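## Task

Nests N1 to N4 each hold one of the plates E01, E07, E10 and E70, and only their ID labels tell which plate sits where. First, build a stack in rack S1 going upward in this order: E10, then E07, then E70, then E01. E10 must rest flat on the rack floor, each later plate must sit fully nested on the one below, and every plate's labelled short end must point to the rack's front, the side facing the viewer. Second, release the plates and press the START key on post KP until it latches. Third, return each plate to its original nest, lying flat within the locators with well A1 at the corner marked A1, while START stays latched. Nothing may count on the robot holding it in place at the end. Finish by opening the gripper and moving away.

## Robot and tools

Robot: a single four-axis arm (lift, shoulder, elbow, wrist yaw) ending in a two-finger gripper that always stays level; it can only rotate about vertical. The commanded point, end_effector_position, sits midway between the two rubber pads, about 2 to 3 cm behind the fingertips. The fingers point along the gripper's +x and close along its y. Closed fingers still leave a 0.066 m gap, so a key is pressed with one fingertip, not a pinch.

Frames: results report the hand in the scene frame, origin on the table surface under the arm base, +z up, +y to the left when looking along +x; position in metres plus a wxyz quaternion. Motion commands, however, are in the gripper's own axes. Reported positions may be slightly off, more so at long reach.

Plates: well A1 lies at the labelled short end, in the corner farther from the labelled long side. Read labels (zoom in if needed) to find which plate is in which nest and remember it for the return step. Never press START (it counts once it lights) unless the full stack is correct. Small settling drops of a few millimetres are fine; longer falls, knocking anything off the table, slams and hard shoves are failures or penalties. Occasionally a loose object gets nudged by something external.

Row format (used by both execute_actions and move): five numbers, each between -1 and 1: dx, dy, dz, rz, opening. The first four are an offset, not a pose, in gripper axes, taken from the hand's measured pose at the start of that action (for the first action of a call, from the latest pose a result reported). Scale: 1.0 equals 0.6 m of travel or 180 degrees of turn. rz rotates about gripper z, from +x toward +y. opening is absolute, not an offset: +1 is fully open (0.140 m), -1 is closed. Going open to closed takes at least about 0.6 s.

execute_actions(actions): a list of actions run in sequence. Each action is a table of up to 15 rows, one row per 1/30 s step; a short table repeats its final row until 15 steps pass (0.5 s). Every row is an offset from the action's start pose, not from the row before. An empty list just returns state and images. Per step the commanded pose is clipped to 70 mm and 16 degrees from the measured pose, so far targets need several actions; after an action the arm goes at most to the last clipped pose.

move(target, speed, blocking): drives the hand in a straight line toward one row (same five numbers, offsets measured from the pose in the latest result that showed one). speed is m/s, 0.002 to 0.5, default 0.25; turning rate is capped at twice that in rad/s. Paths last 0.5 to 10 s and are cut at 10 s. The opening is sent when the move begins. The move does not avoid obstacles; faster contact and targets set deeper past a contact both press harder. The hand may lag, drift, or overshoot speed, especially with a nearly straight arm. The result adds a move: line: done (at rest near target), off_target, moving, held, fault, plus limits that acted and distance to target. limits=paced: the sent pose was clipped; limits=held: a check blocked some steps, after which the arm may rush. blocking=false returns after 0.5 s while motion continues; then only wait or stop are accepted until a result shows the move ended.

wait(seconds): 0 to 10; lets the scene run holding the last command, returning early if a running move ends.
stop(): brakes a running move; needs stopping distance; fingers continue.
zoom_image(camera, region): camera is cam_high (672x504), cam_low (672x504) or cam_wrist (616x616); region [x0, y0, x1, y1] in pixels from top-left, at most 504 by 504.
finished_scene(scene): closes the current scene (give its number) irreversibly and reports success; next task follows.

Results: the state line; Joint positions lists lift (m, 0 to 0.550), shoulder (-2 to 2 rad), elbow (-2.8 to 2.8 rad), wrist yaw (-12.566 to 12.566 rad), then pad gap in m. Keep the elbow more than 0.4 rad away from 0 or the arm may fold and fault. grip_measured is the finger opening on the command scale; readings can be biased up to about 1 mm consistently. To hold something, command roughly 0.04 below grip_measured (less for a lighter grip); pads push about 18 N max, and fast closing can push harder. Hand target shows where the controller is heading. pose unreachable means the clearance check altered or blocked the command. Action calls list step readings, with HELD marking steps held back. Offsets use the measured pose, so repeating a small offset against a rigid surface does not push further, but against something yielding it does.

Avoid: torque faults (load limits lift 55.2 N, shoulder 8.28 N m, elbow 4.14 N m, wrist yaw 1.38 N m, carried weight included) which freeze the arm 10 s and drop the rest of the call; motor heat from holding loads, warned by MOTOR HOT at 85 °C and braked at 100 °C as OVER-TEMPERATURE FAULT. The robot keeps its last command while replies are being written. Reversing commands stops all joints together; big moves may return before arrival.

Each tool is called as a command line: name --argument value for each argument, lists and objects as JSON in quotes; but a table of rows of numbers goes row by row, as --pt "numbers of a row", without its own name.

## Session

execute_actions --actions '[]'

Scene clock: 0.00 s.
end_effector_position=(+0.4020, -0.2959, +0.4636) grip_measured=+1.00 end_effector_quat_wxyz=(+0.763, +0.000, +0.000, -0.646)
Joint positions: [ 0.459  0.263  1.027 -2.695  0.14 ]
Hand target: +0.402, -0.296, +0.464; +0.763, +0.000, +0.000, -0.646

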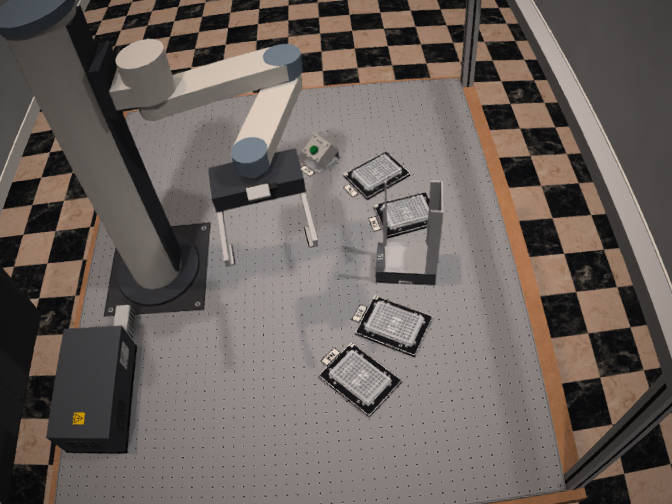

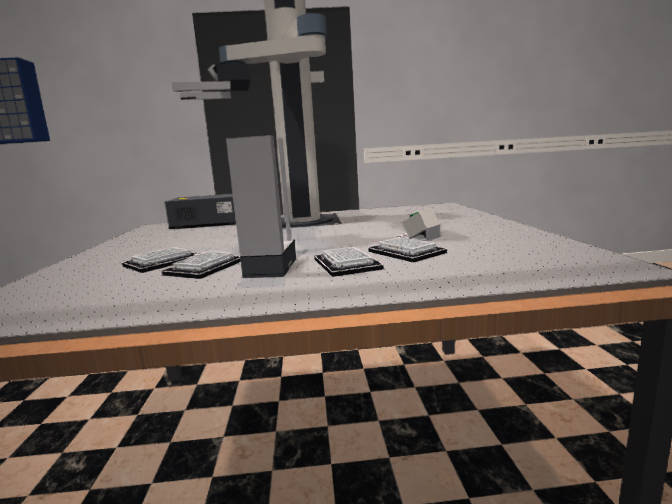

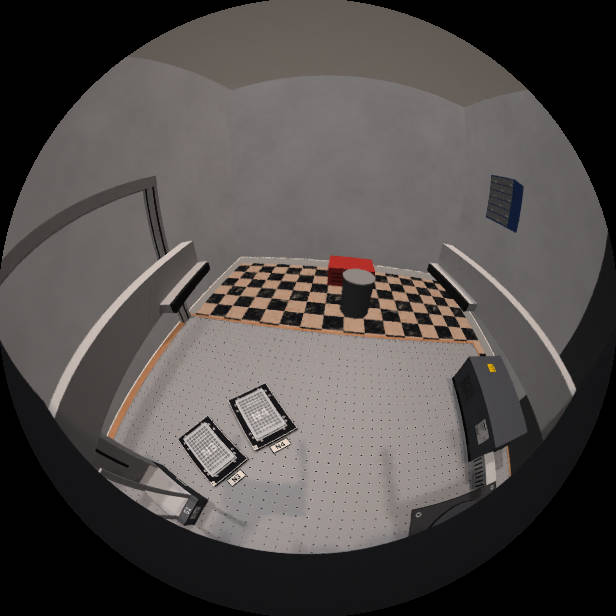

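zoom_image --camera "cam_high" --region '[290, 120, 470, 300]'

zoom_image --camera "cam_high" --region '[300, 280, 450, 430]'

zoom_image --camera "cam_low" --region '[110, 190, 460, 290]'

move --target '[-0.5,-0.05,-0.3,0.447,1]'

Region (290, 120, 470, 300) of cam_high's 672x504 image, scaled by 2.800, with more detail than that image has.

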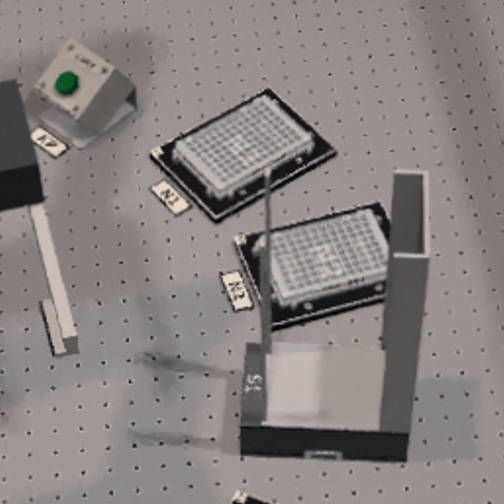

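Region (300, 280, 450, 430) of cam_high's 672x504 image, scaled by 3.360, with more detail than that image has.

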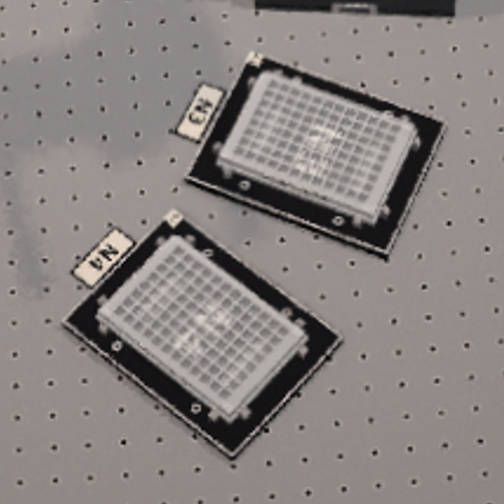

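Region (110, 190, 460, 290) of cam_low's 672x504 image, scaled by 1.440, with more detail than that image has; it fills the top 144 rows of this view, and the rest is white.

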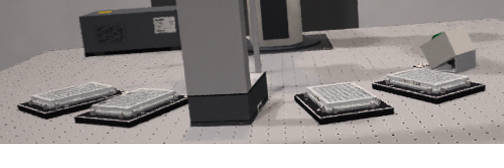

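Scene clock: 12.07 s.
end_effector_position=(+0.3237, -0.0040, +0.2837) grip_measured=+1.00 end_effector_quat_wxyz=(+0.989, +0.000, +0.000, -0.150)
Joint positions: [ 0.279  1.054 -0.023 -1.332  0.14 ]
Hand target: +0.324, -0.004, +0.284; +0.989, +0.000, +0.000, -0.150
Off the commanded pose: 0.001 m, 17 deg; orientation clipped at the last step of the last action.
move: off_target; limits=paced

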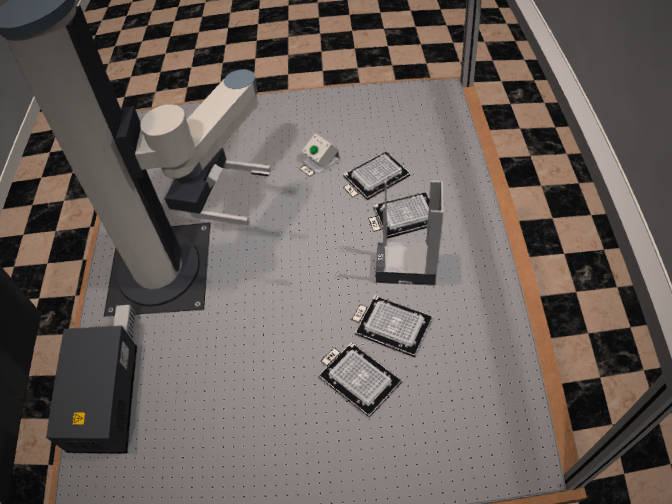

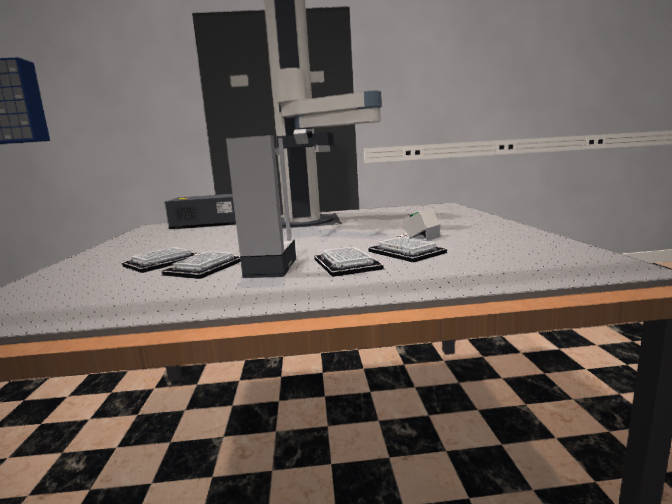

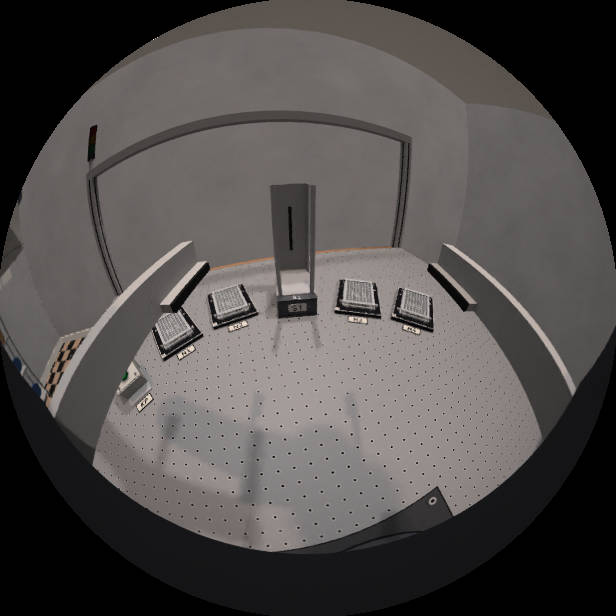

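move --target '[0.25,-0.04,-0.3,0,1]' --speed 0.12

zoom_image --camera "cam_wrist" --region '[160, 180, 460, 380]'

Scene clock: 18.73 s.
end_effector_position=(+0.4598, -0.0714, +0.1036) grip_measured=+1.00 end_effector_quat_wxyz=(+0.989, +0.000, +0.000, -0.150)
Joint positions: [ 0.099  0.833  0.582 -1.716  0.14 ]
Hand target: +0.460, -0.071, +0.104; +0.989, +0.000, +0.000, -0.150
Off the commanded pose: 0.000 m, 0 deg.
move: done

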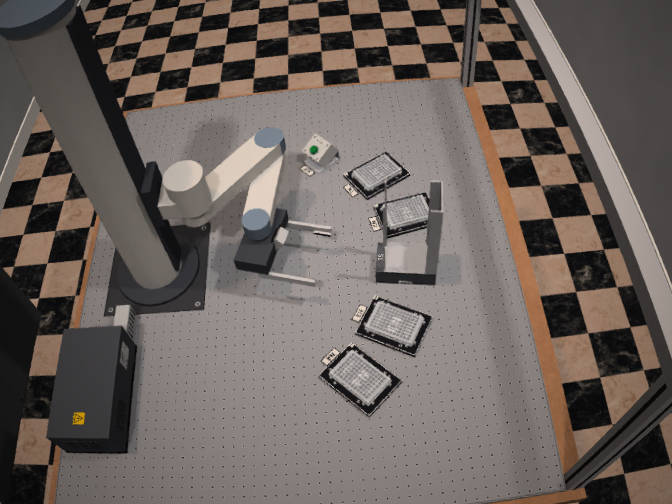

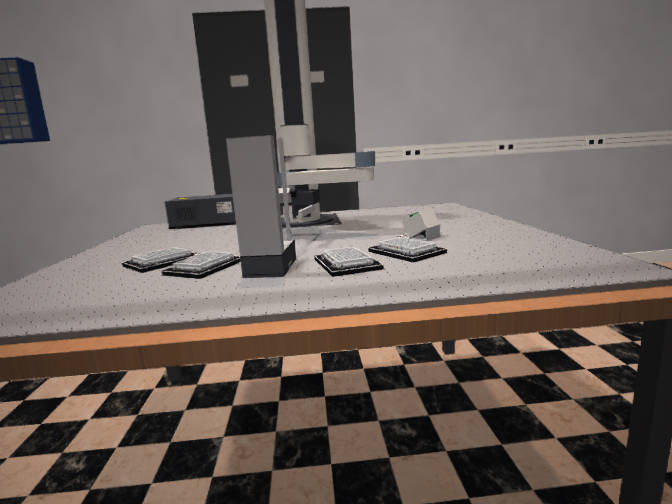

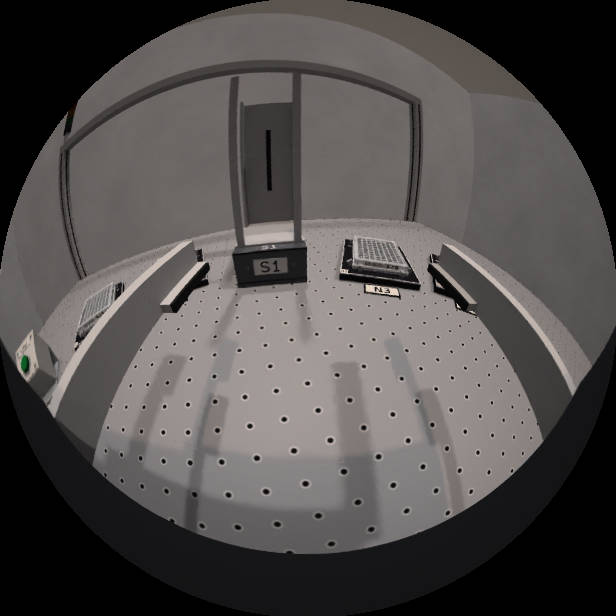

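Region (160, 180, 460, 380) of cam_wrist's 616x616 image, scaled by 1.680, with more detail than that image has.

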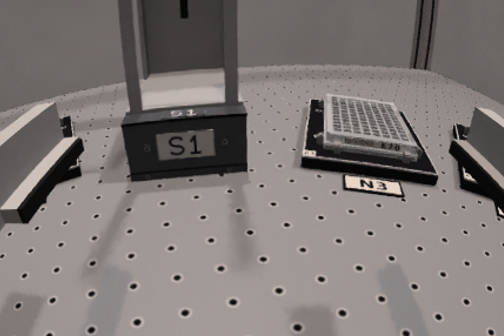

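move --target '[0.04,-0.3,0,-0.15,1]'

zoom_image --camera "cam_wrist" --region '[160, 180, 460, 380]'

Scene clock: 25.90 s.
end_effector_position=(+0.4294, -0.2505, +0.1036) grip_measured=+1.00 end_effector_quat_wxyz=(+0.926, +0.000, +0.000, -0.376)
Joint positions: [ 0.099  0.197  0.848 -1.816  0.14 ]
Hand target: +0.429, -0.250, +0.104; +0.926, +0.000, +0.000, -0.376
Off the commanded pose: 0.000 m, 0 deg.
move: done

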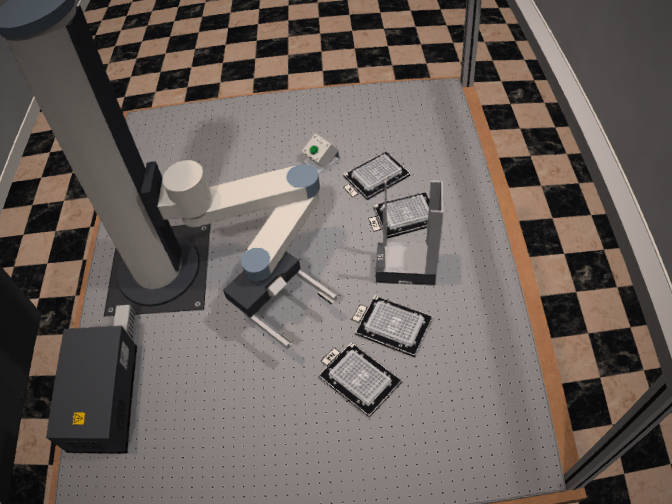

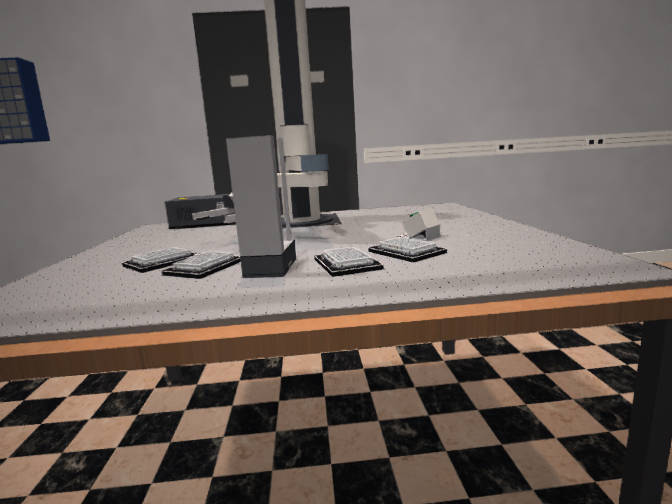

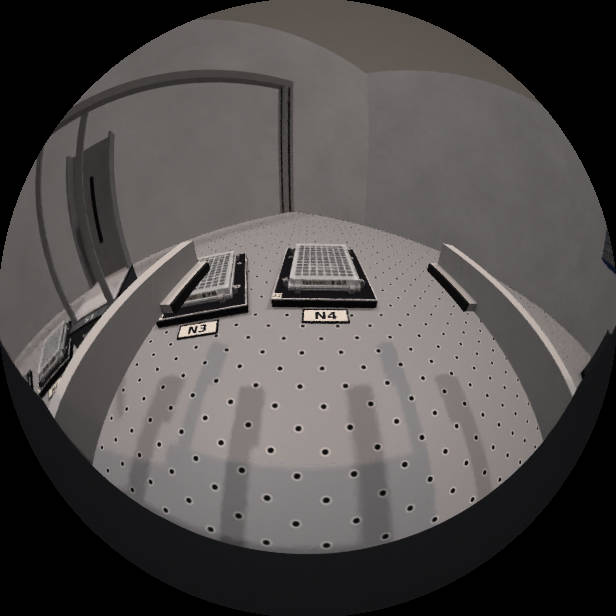

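Region (160, 180, 460, 380) of cam_wrist's 616x616 image, scaled by 1.680, with more detail than that image has.

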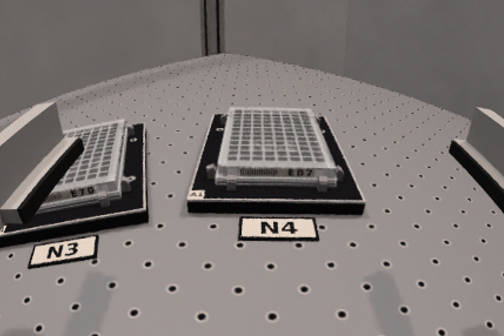

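move --target '[-0.264,0.487,0,0.3,1]'

zoom_image --camera "cam_wrist" --region '[160, 180, 460, 380]'

Scene clock: 31.73 s.
end_effector_position=(+0.5198, +0.0696, +0.1036) grip_measured=+1.00 end_effector_quat_wxyz=(+0.996, +0.000, +0.000, +0.086)
Joint positions: [ 0.099  1.202  0.826 -1.856  0.14 ]
Hand target: +0.520, +0.069, +0.104; +0.996, +0.000, +0.000, +0.085
Off the commanded pose: 0.000 m, 0 deg.
move: done

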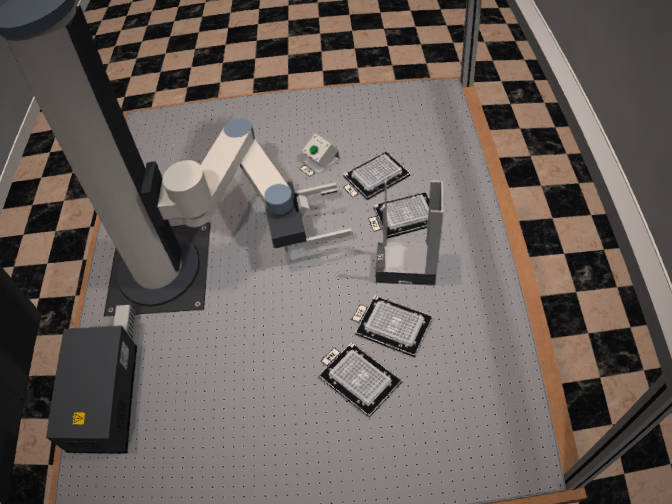

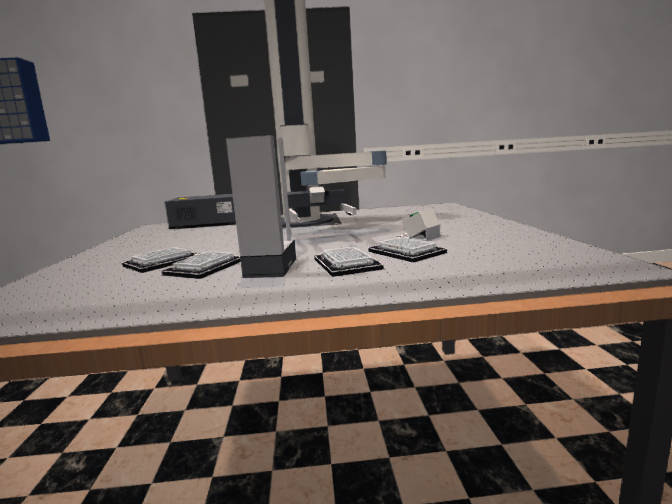

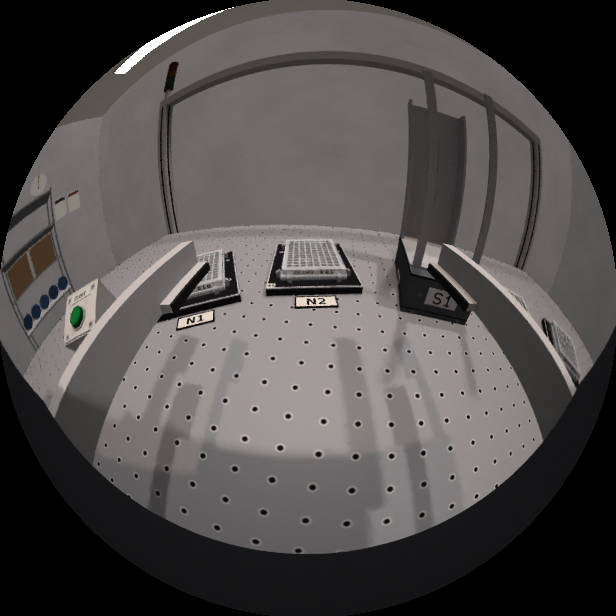

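Region (160, 180, 460, 380) of cam_wrist's 616x616 image, scaled by 1.680, with more detail than that image has.

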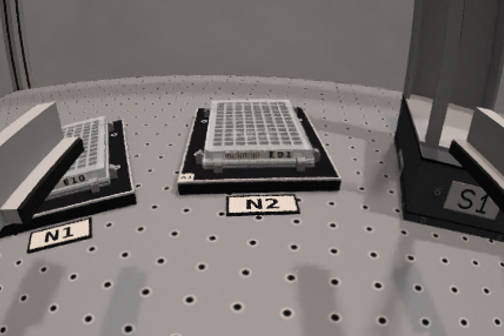

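move --target '[0.143,0.245,-0.06,0.11,0.2]'

Scene clock: 36.13 s.
end_effector_position=(+0.5792, +0.2292, +0.0676) grip_measured=+0.20 end_effector_quat_wxyz=(+0.967, +0.000, +0.000, +0.256)
Joint positions: [ 0.063  1.319  1.341 -2.142  0.11 ]
Hand target: +0.579, +0.229, +0.068; +0.967, +0.000, +0.000, +0.256
Off the commanded pose: 0.000 m, 0 deg.
move: done

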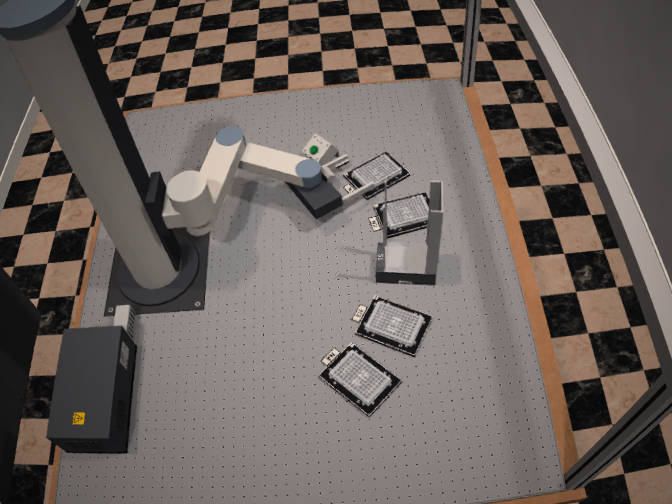

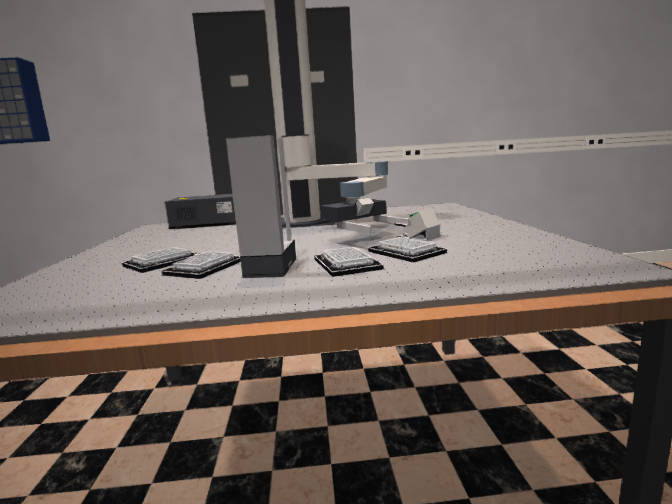

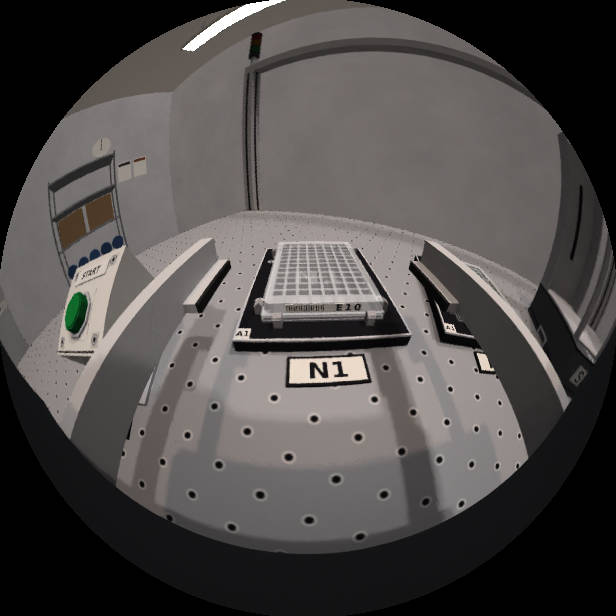

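move --target '[0.14,0,-0.045,0.005,0.2]' --speed 0.1

zoom_image --camera "cam_high" --region '[290, 120, 430, 220]'

zoom_image --camera "cam_low" --region '[340, 190, 480, 280]'

Scene clock: 42.07 s.
end_effector_position=(+0.6522, +0.2708, +0.0406) grip_measured=+0.20 end_effector_quat_wxyz=(+0.965, +0.000, +0.000, +0.264)
Joint positions: [ 0.036  1.118  1.804 -2.388  0.11 ]
Hand target: +0.652, +0.271, +0.041; +0.965, +0.000, +0.000, +0.264
Off the commanded pose: 0.000 m, 0 deg.
move: done

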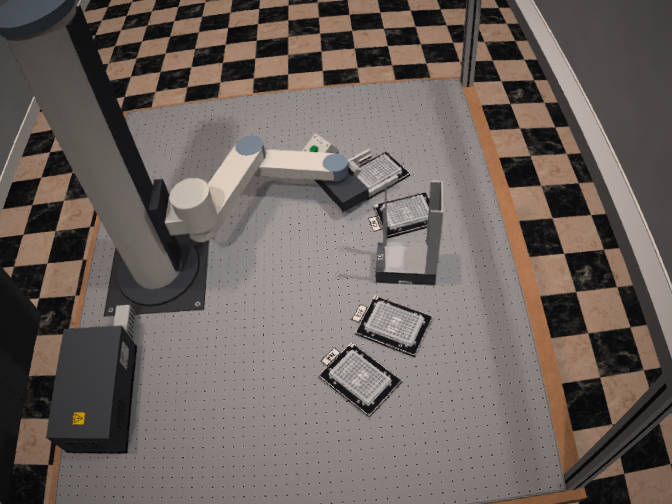

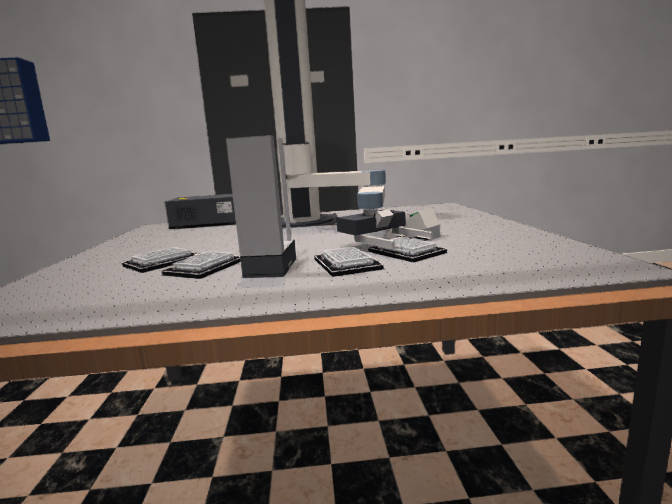

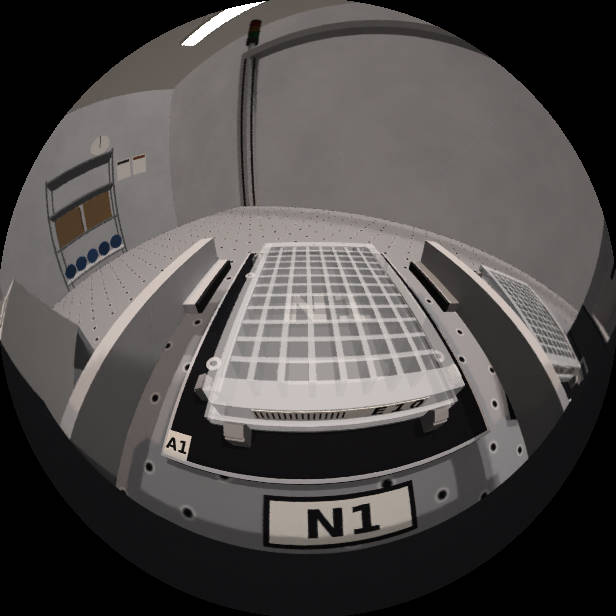

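Region (290, 120, 430, 220) of cam_high's 672x504 image, scaled by 3.600, with more detail than that image has; it fills the top 360 rows of this view, and the rest is white.

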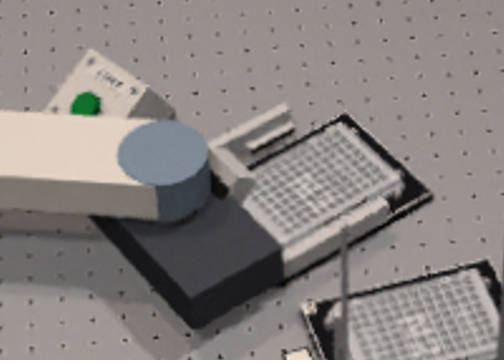

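Region (340, 190, 480, 280) of cam_low's 672x504 image, scaled by 3.600, with more detail than that image has; it fills the top 324 rows of this view, and the rest is white.

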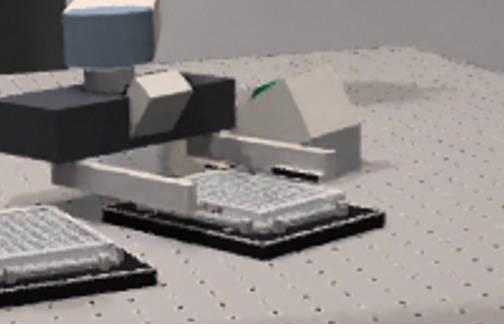

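move --target '[0.015,-0.005,-0.033,0.013,-0.1]' --speed 0.04

zoom_image --camera "cam_low" --region '[340, 190, 480, 280]'

Scene clock: 56.47 s.
end_effector_position=(+0.6593, +0.2724, +0.0273) grip_measured=-0.10 end_effector_quat_wxyz=(+0.960, +0.000, +0.000, +0.280)
Joint positions: [ 0.022  1.081  1.85  -2.363  0.099]
Hand target: +0.659, +0.272, +0.027; +0.960, +0.000, +0.000, +0.280
Off the commanded pose: 0.007 m, 0 deg.
TORQUE FAULT: the external load on joint 1 (lift) reached its load limit, and the arm stopped for 10 seconds. That time counts as 20 of the actions that you can send in this scene. The arm's remaining commands of this call were not run. The arm holds where it stopped, with its grip as last carried out, and accepts commands again: back off and push less far. The arm stops again, at the same cost, whenever a joint's load reaches its limit.
move: fault

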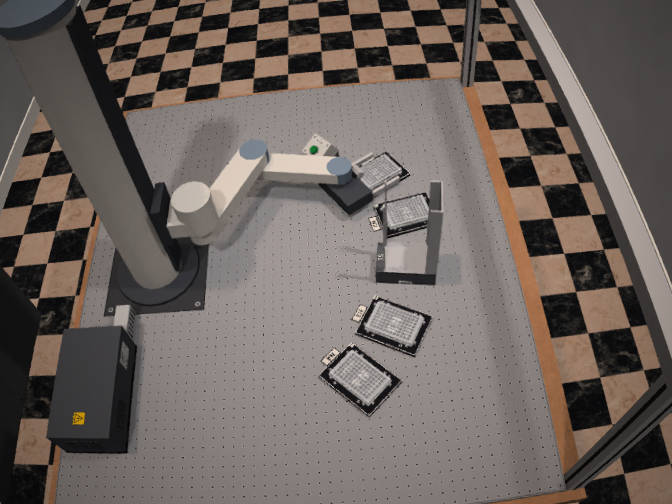

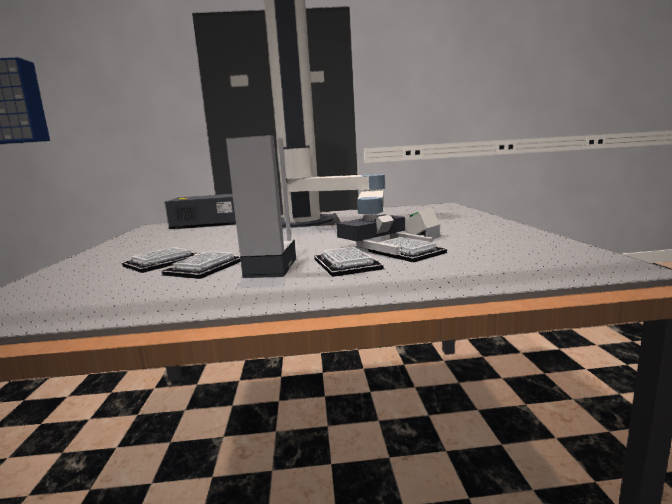

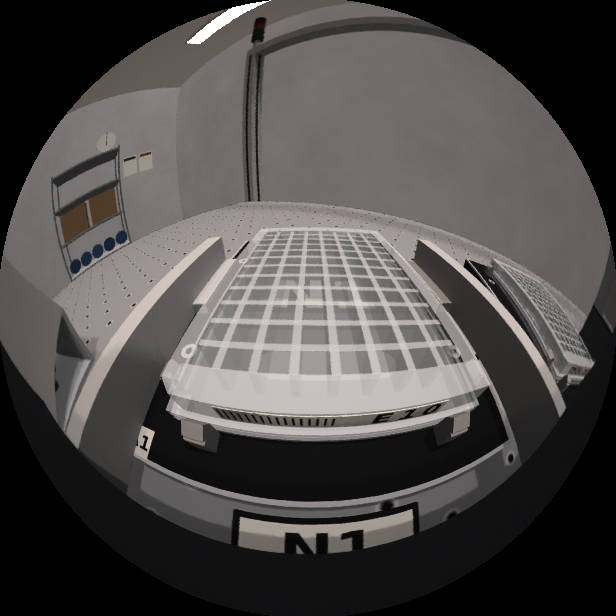

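Region (340, 190, 480, 280) of cam_low's 672x504 image, scaled by 3.600, with more detail than that image has; it fills the top 324 rows of this view, and the rest is white.

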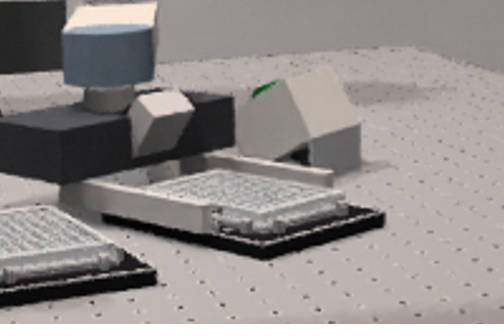

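move --target '[0,-0.003,0.007,0.003,-0.1]' --speed 0.02

move --target '[0,0,0,0,-0.42]'

move --target '[0,0,0,0,-0.56]'

Scene clock: 60.97 s.
end_effector_position=(+0.6603, +0.2708, +0.0315) grip_measured=-0.10 end_effector_quat_wxyz=(+0.959, +0.000, +0.000, +0.285)
Joint positions: [ 0.026  1.073  1.851 -2.347  0.099]
Hand target: +0.660, +0.271, +0.031; +0.959, +0.000, +0.000, +0.285
Off the commanded pose: 0.000 m, 0 deg.
move: done

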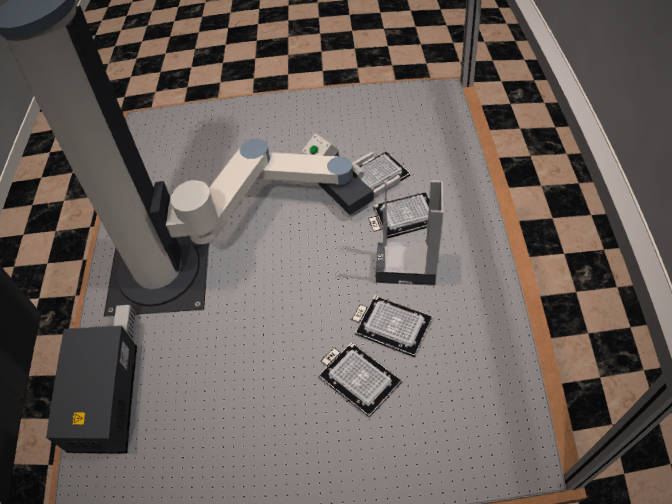

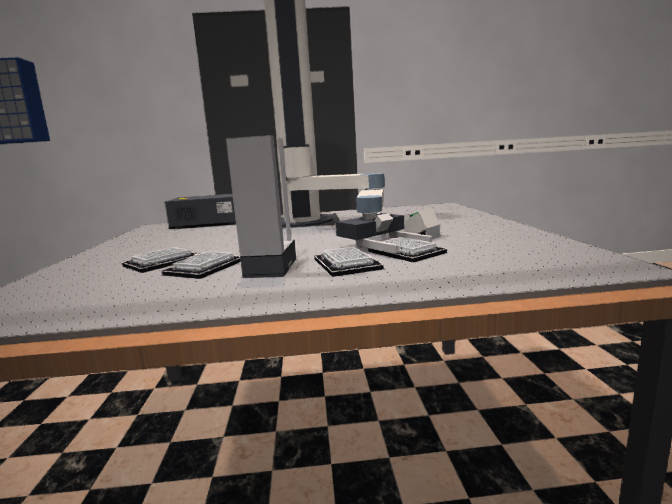

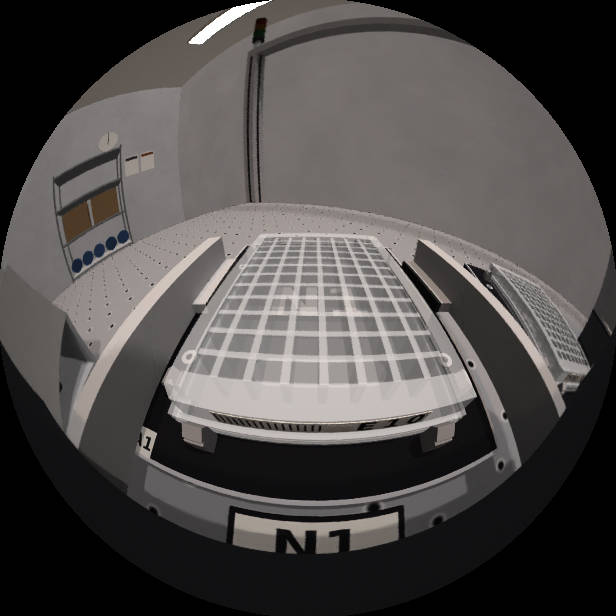

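Scene clock: 61.47 s.
end_effector_position=(+0.6592, +0.2734, +0.0315) grip_measured=-0.42 end_effector_quat_wxyz=(+0.957, +0.000, +0.000, +0.290)
Joint positions: [ 0.026  1.075  1.854 -2.342  0.088]
Hand target: +0.660, +0.271, +0.031; +0.959, +0.000, +0.000, +0.285
Off the commanded pose: 0.003 m, 1 deg.
move: done

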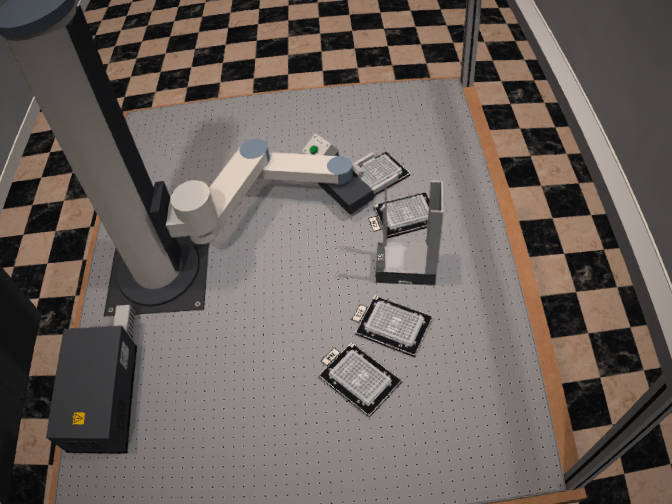

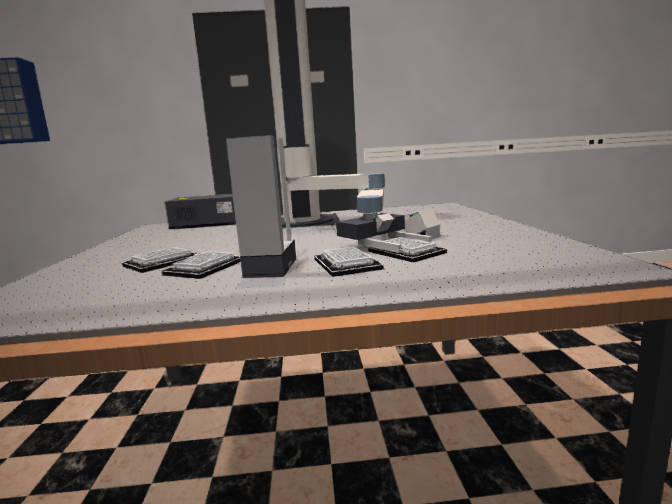

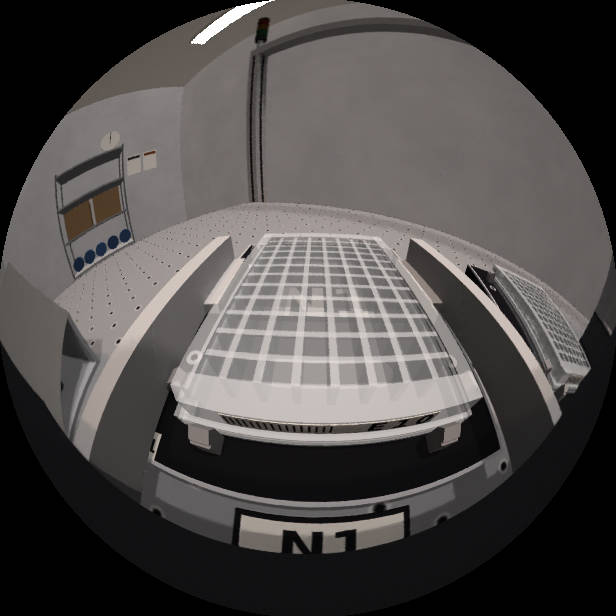

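Scene clock: 61.97 s.
end_effector_position=(+0.6589, +0.2741, +0.0315) grip_measured=-0.46 end_effector_quat_wxyz=(+0.957, +0.000, +0.000, +0.290)
Joint positions: [ 0.026  1.077  1.854 -2.342  0.086]
Hand target: +0.659, +0.273, +0.031; +0.957, +0.000, +0.000, +0.290
Off the commanded pose: 0.001 m, 0 deg.
move: done

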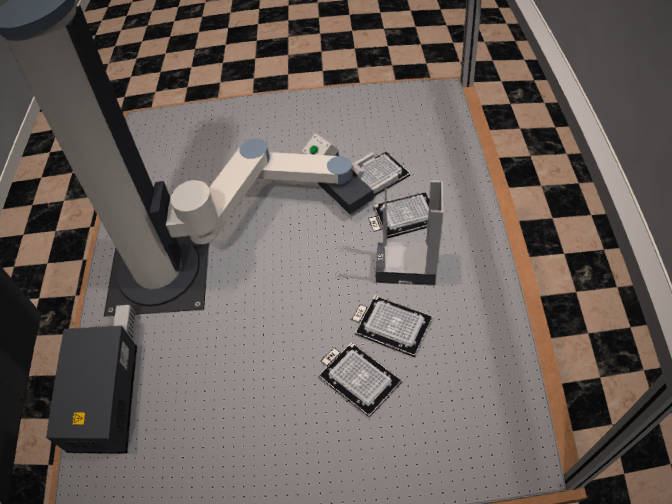

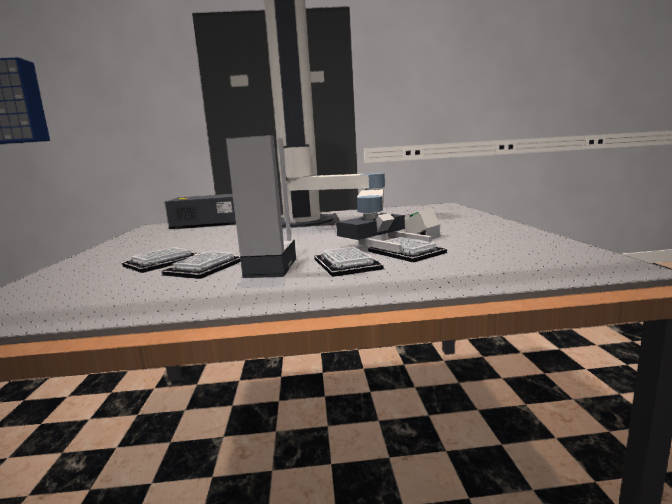

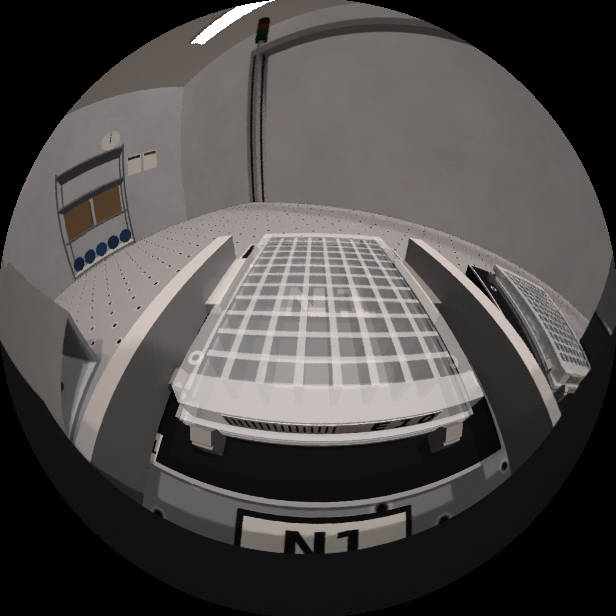

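move --target '[0,0,0.62,0,-0.52]'

move --target '[-0.2525,-0.5,0,-0.226,-0.52]'

Scene clock: 68.90 s.
end_effector_position=(+0.6589, +0.2741, +0.4035) grip_measured=-0.47 end_effector_quat_wxyz=(+0.957, +0.000, +0.000, +0.290)
Joint positions: [ 0.399  1.077  1.854 -2.342  0.086]
Hand target: +0.659, +0.274, +0.403; +0.957, +0.000, +0.000, +0.290
Off the commanded pose: 0.000 m, 0 deg.
move: done

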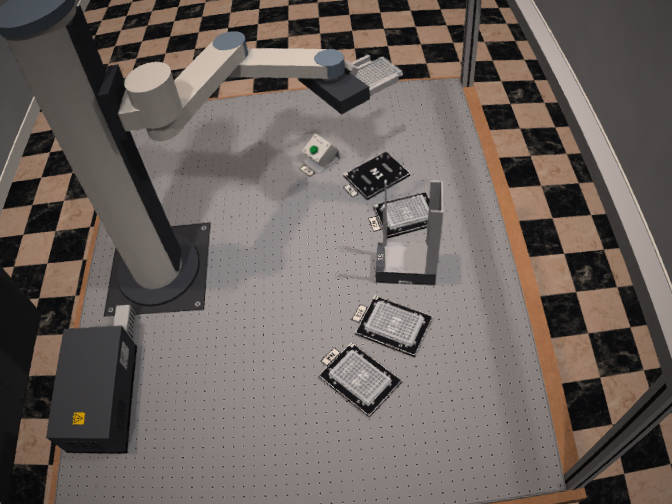

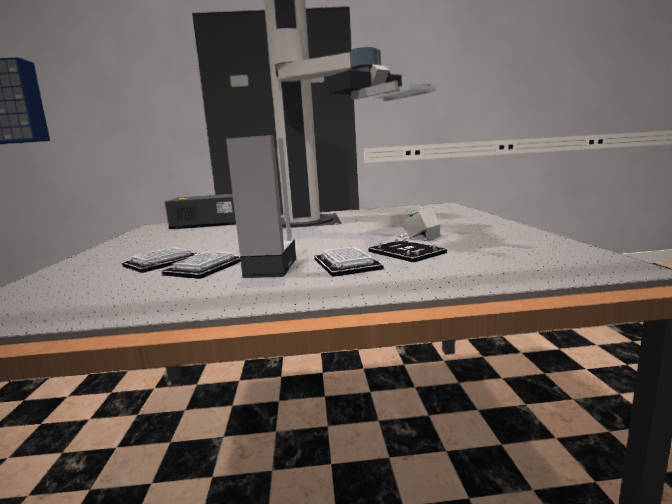

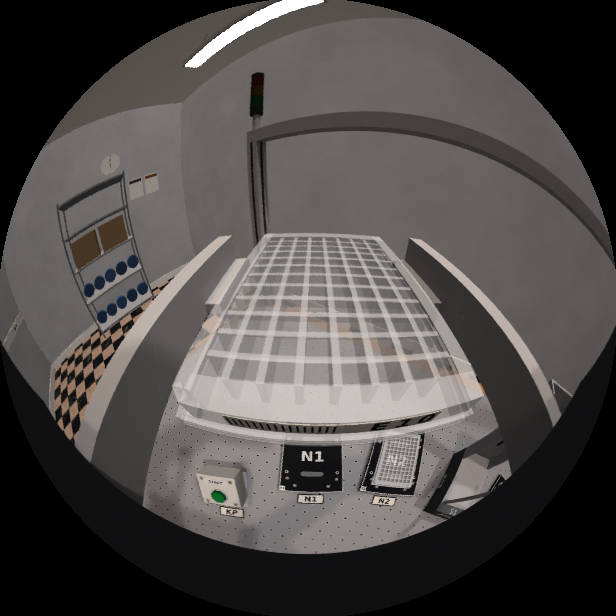

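Scene clock: 70.70 s.
end_effector_position=(+0.6994, -0.0596, +0.4035) grip_measured=-0.47 end_effector_quat_wxyz=(+0.998, +0.000, +0.000, -0.061)
Joint positions: [ 0.399  0.552  1.678 -2.352  0.086]
Hand target: +0.699, -0.059, +0.404; +0.998, +0.000, +0.000, -0.060
Off the commanded pose: 0.000 m, 0 deg.
move: done

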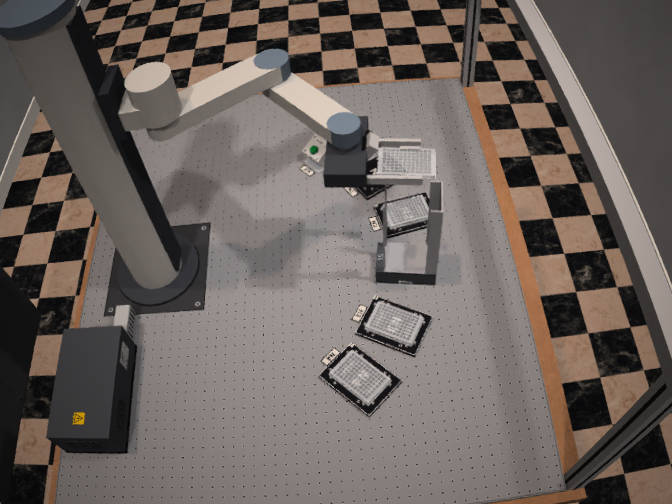

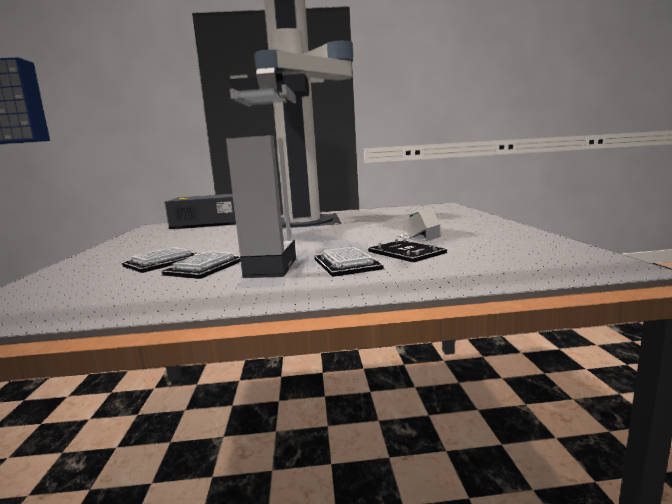

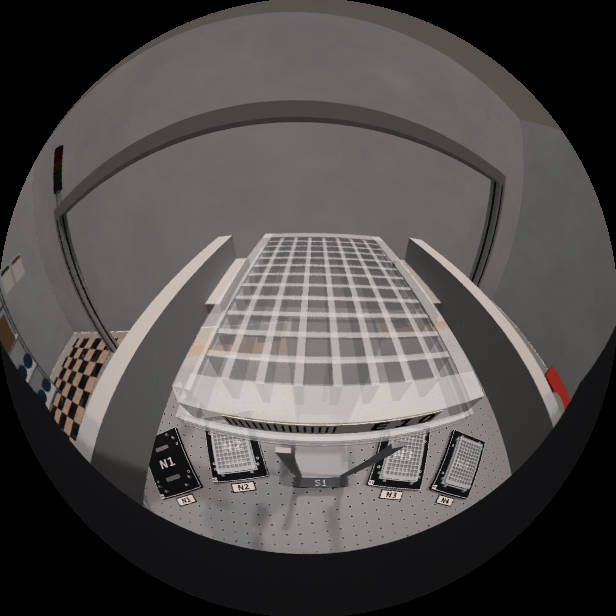

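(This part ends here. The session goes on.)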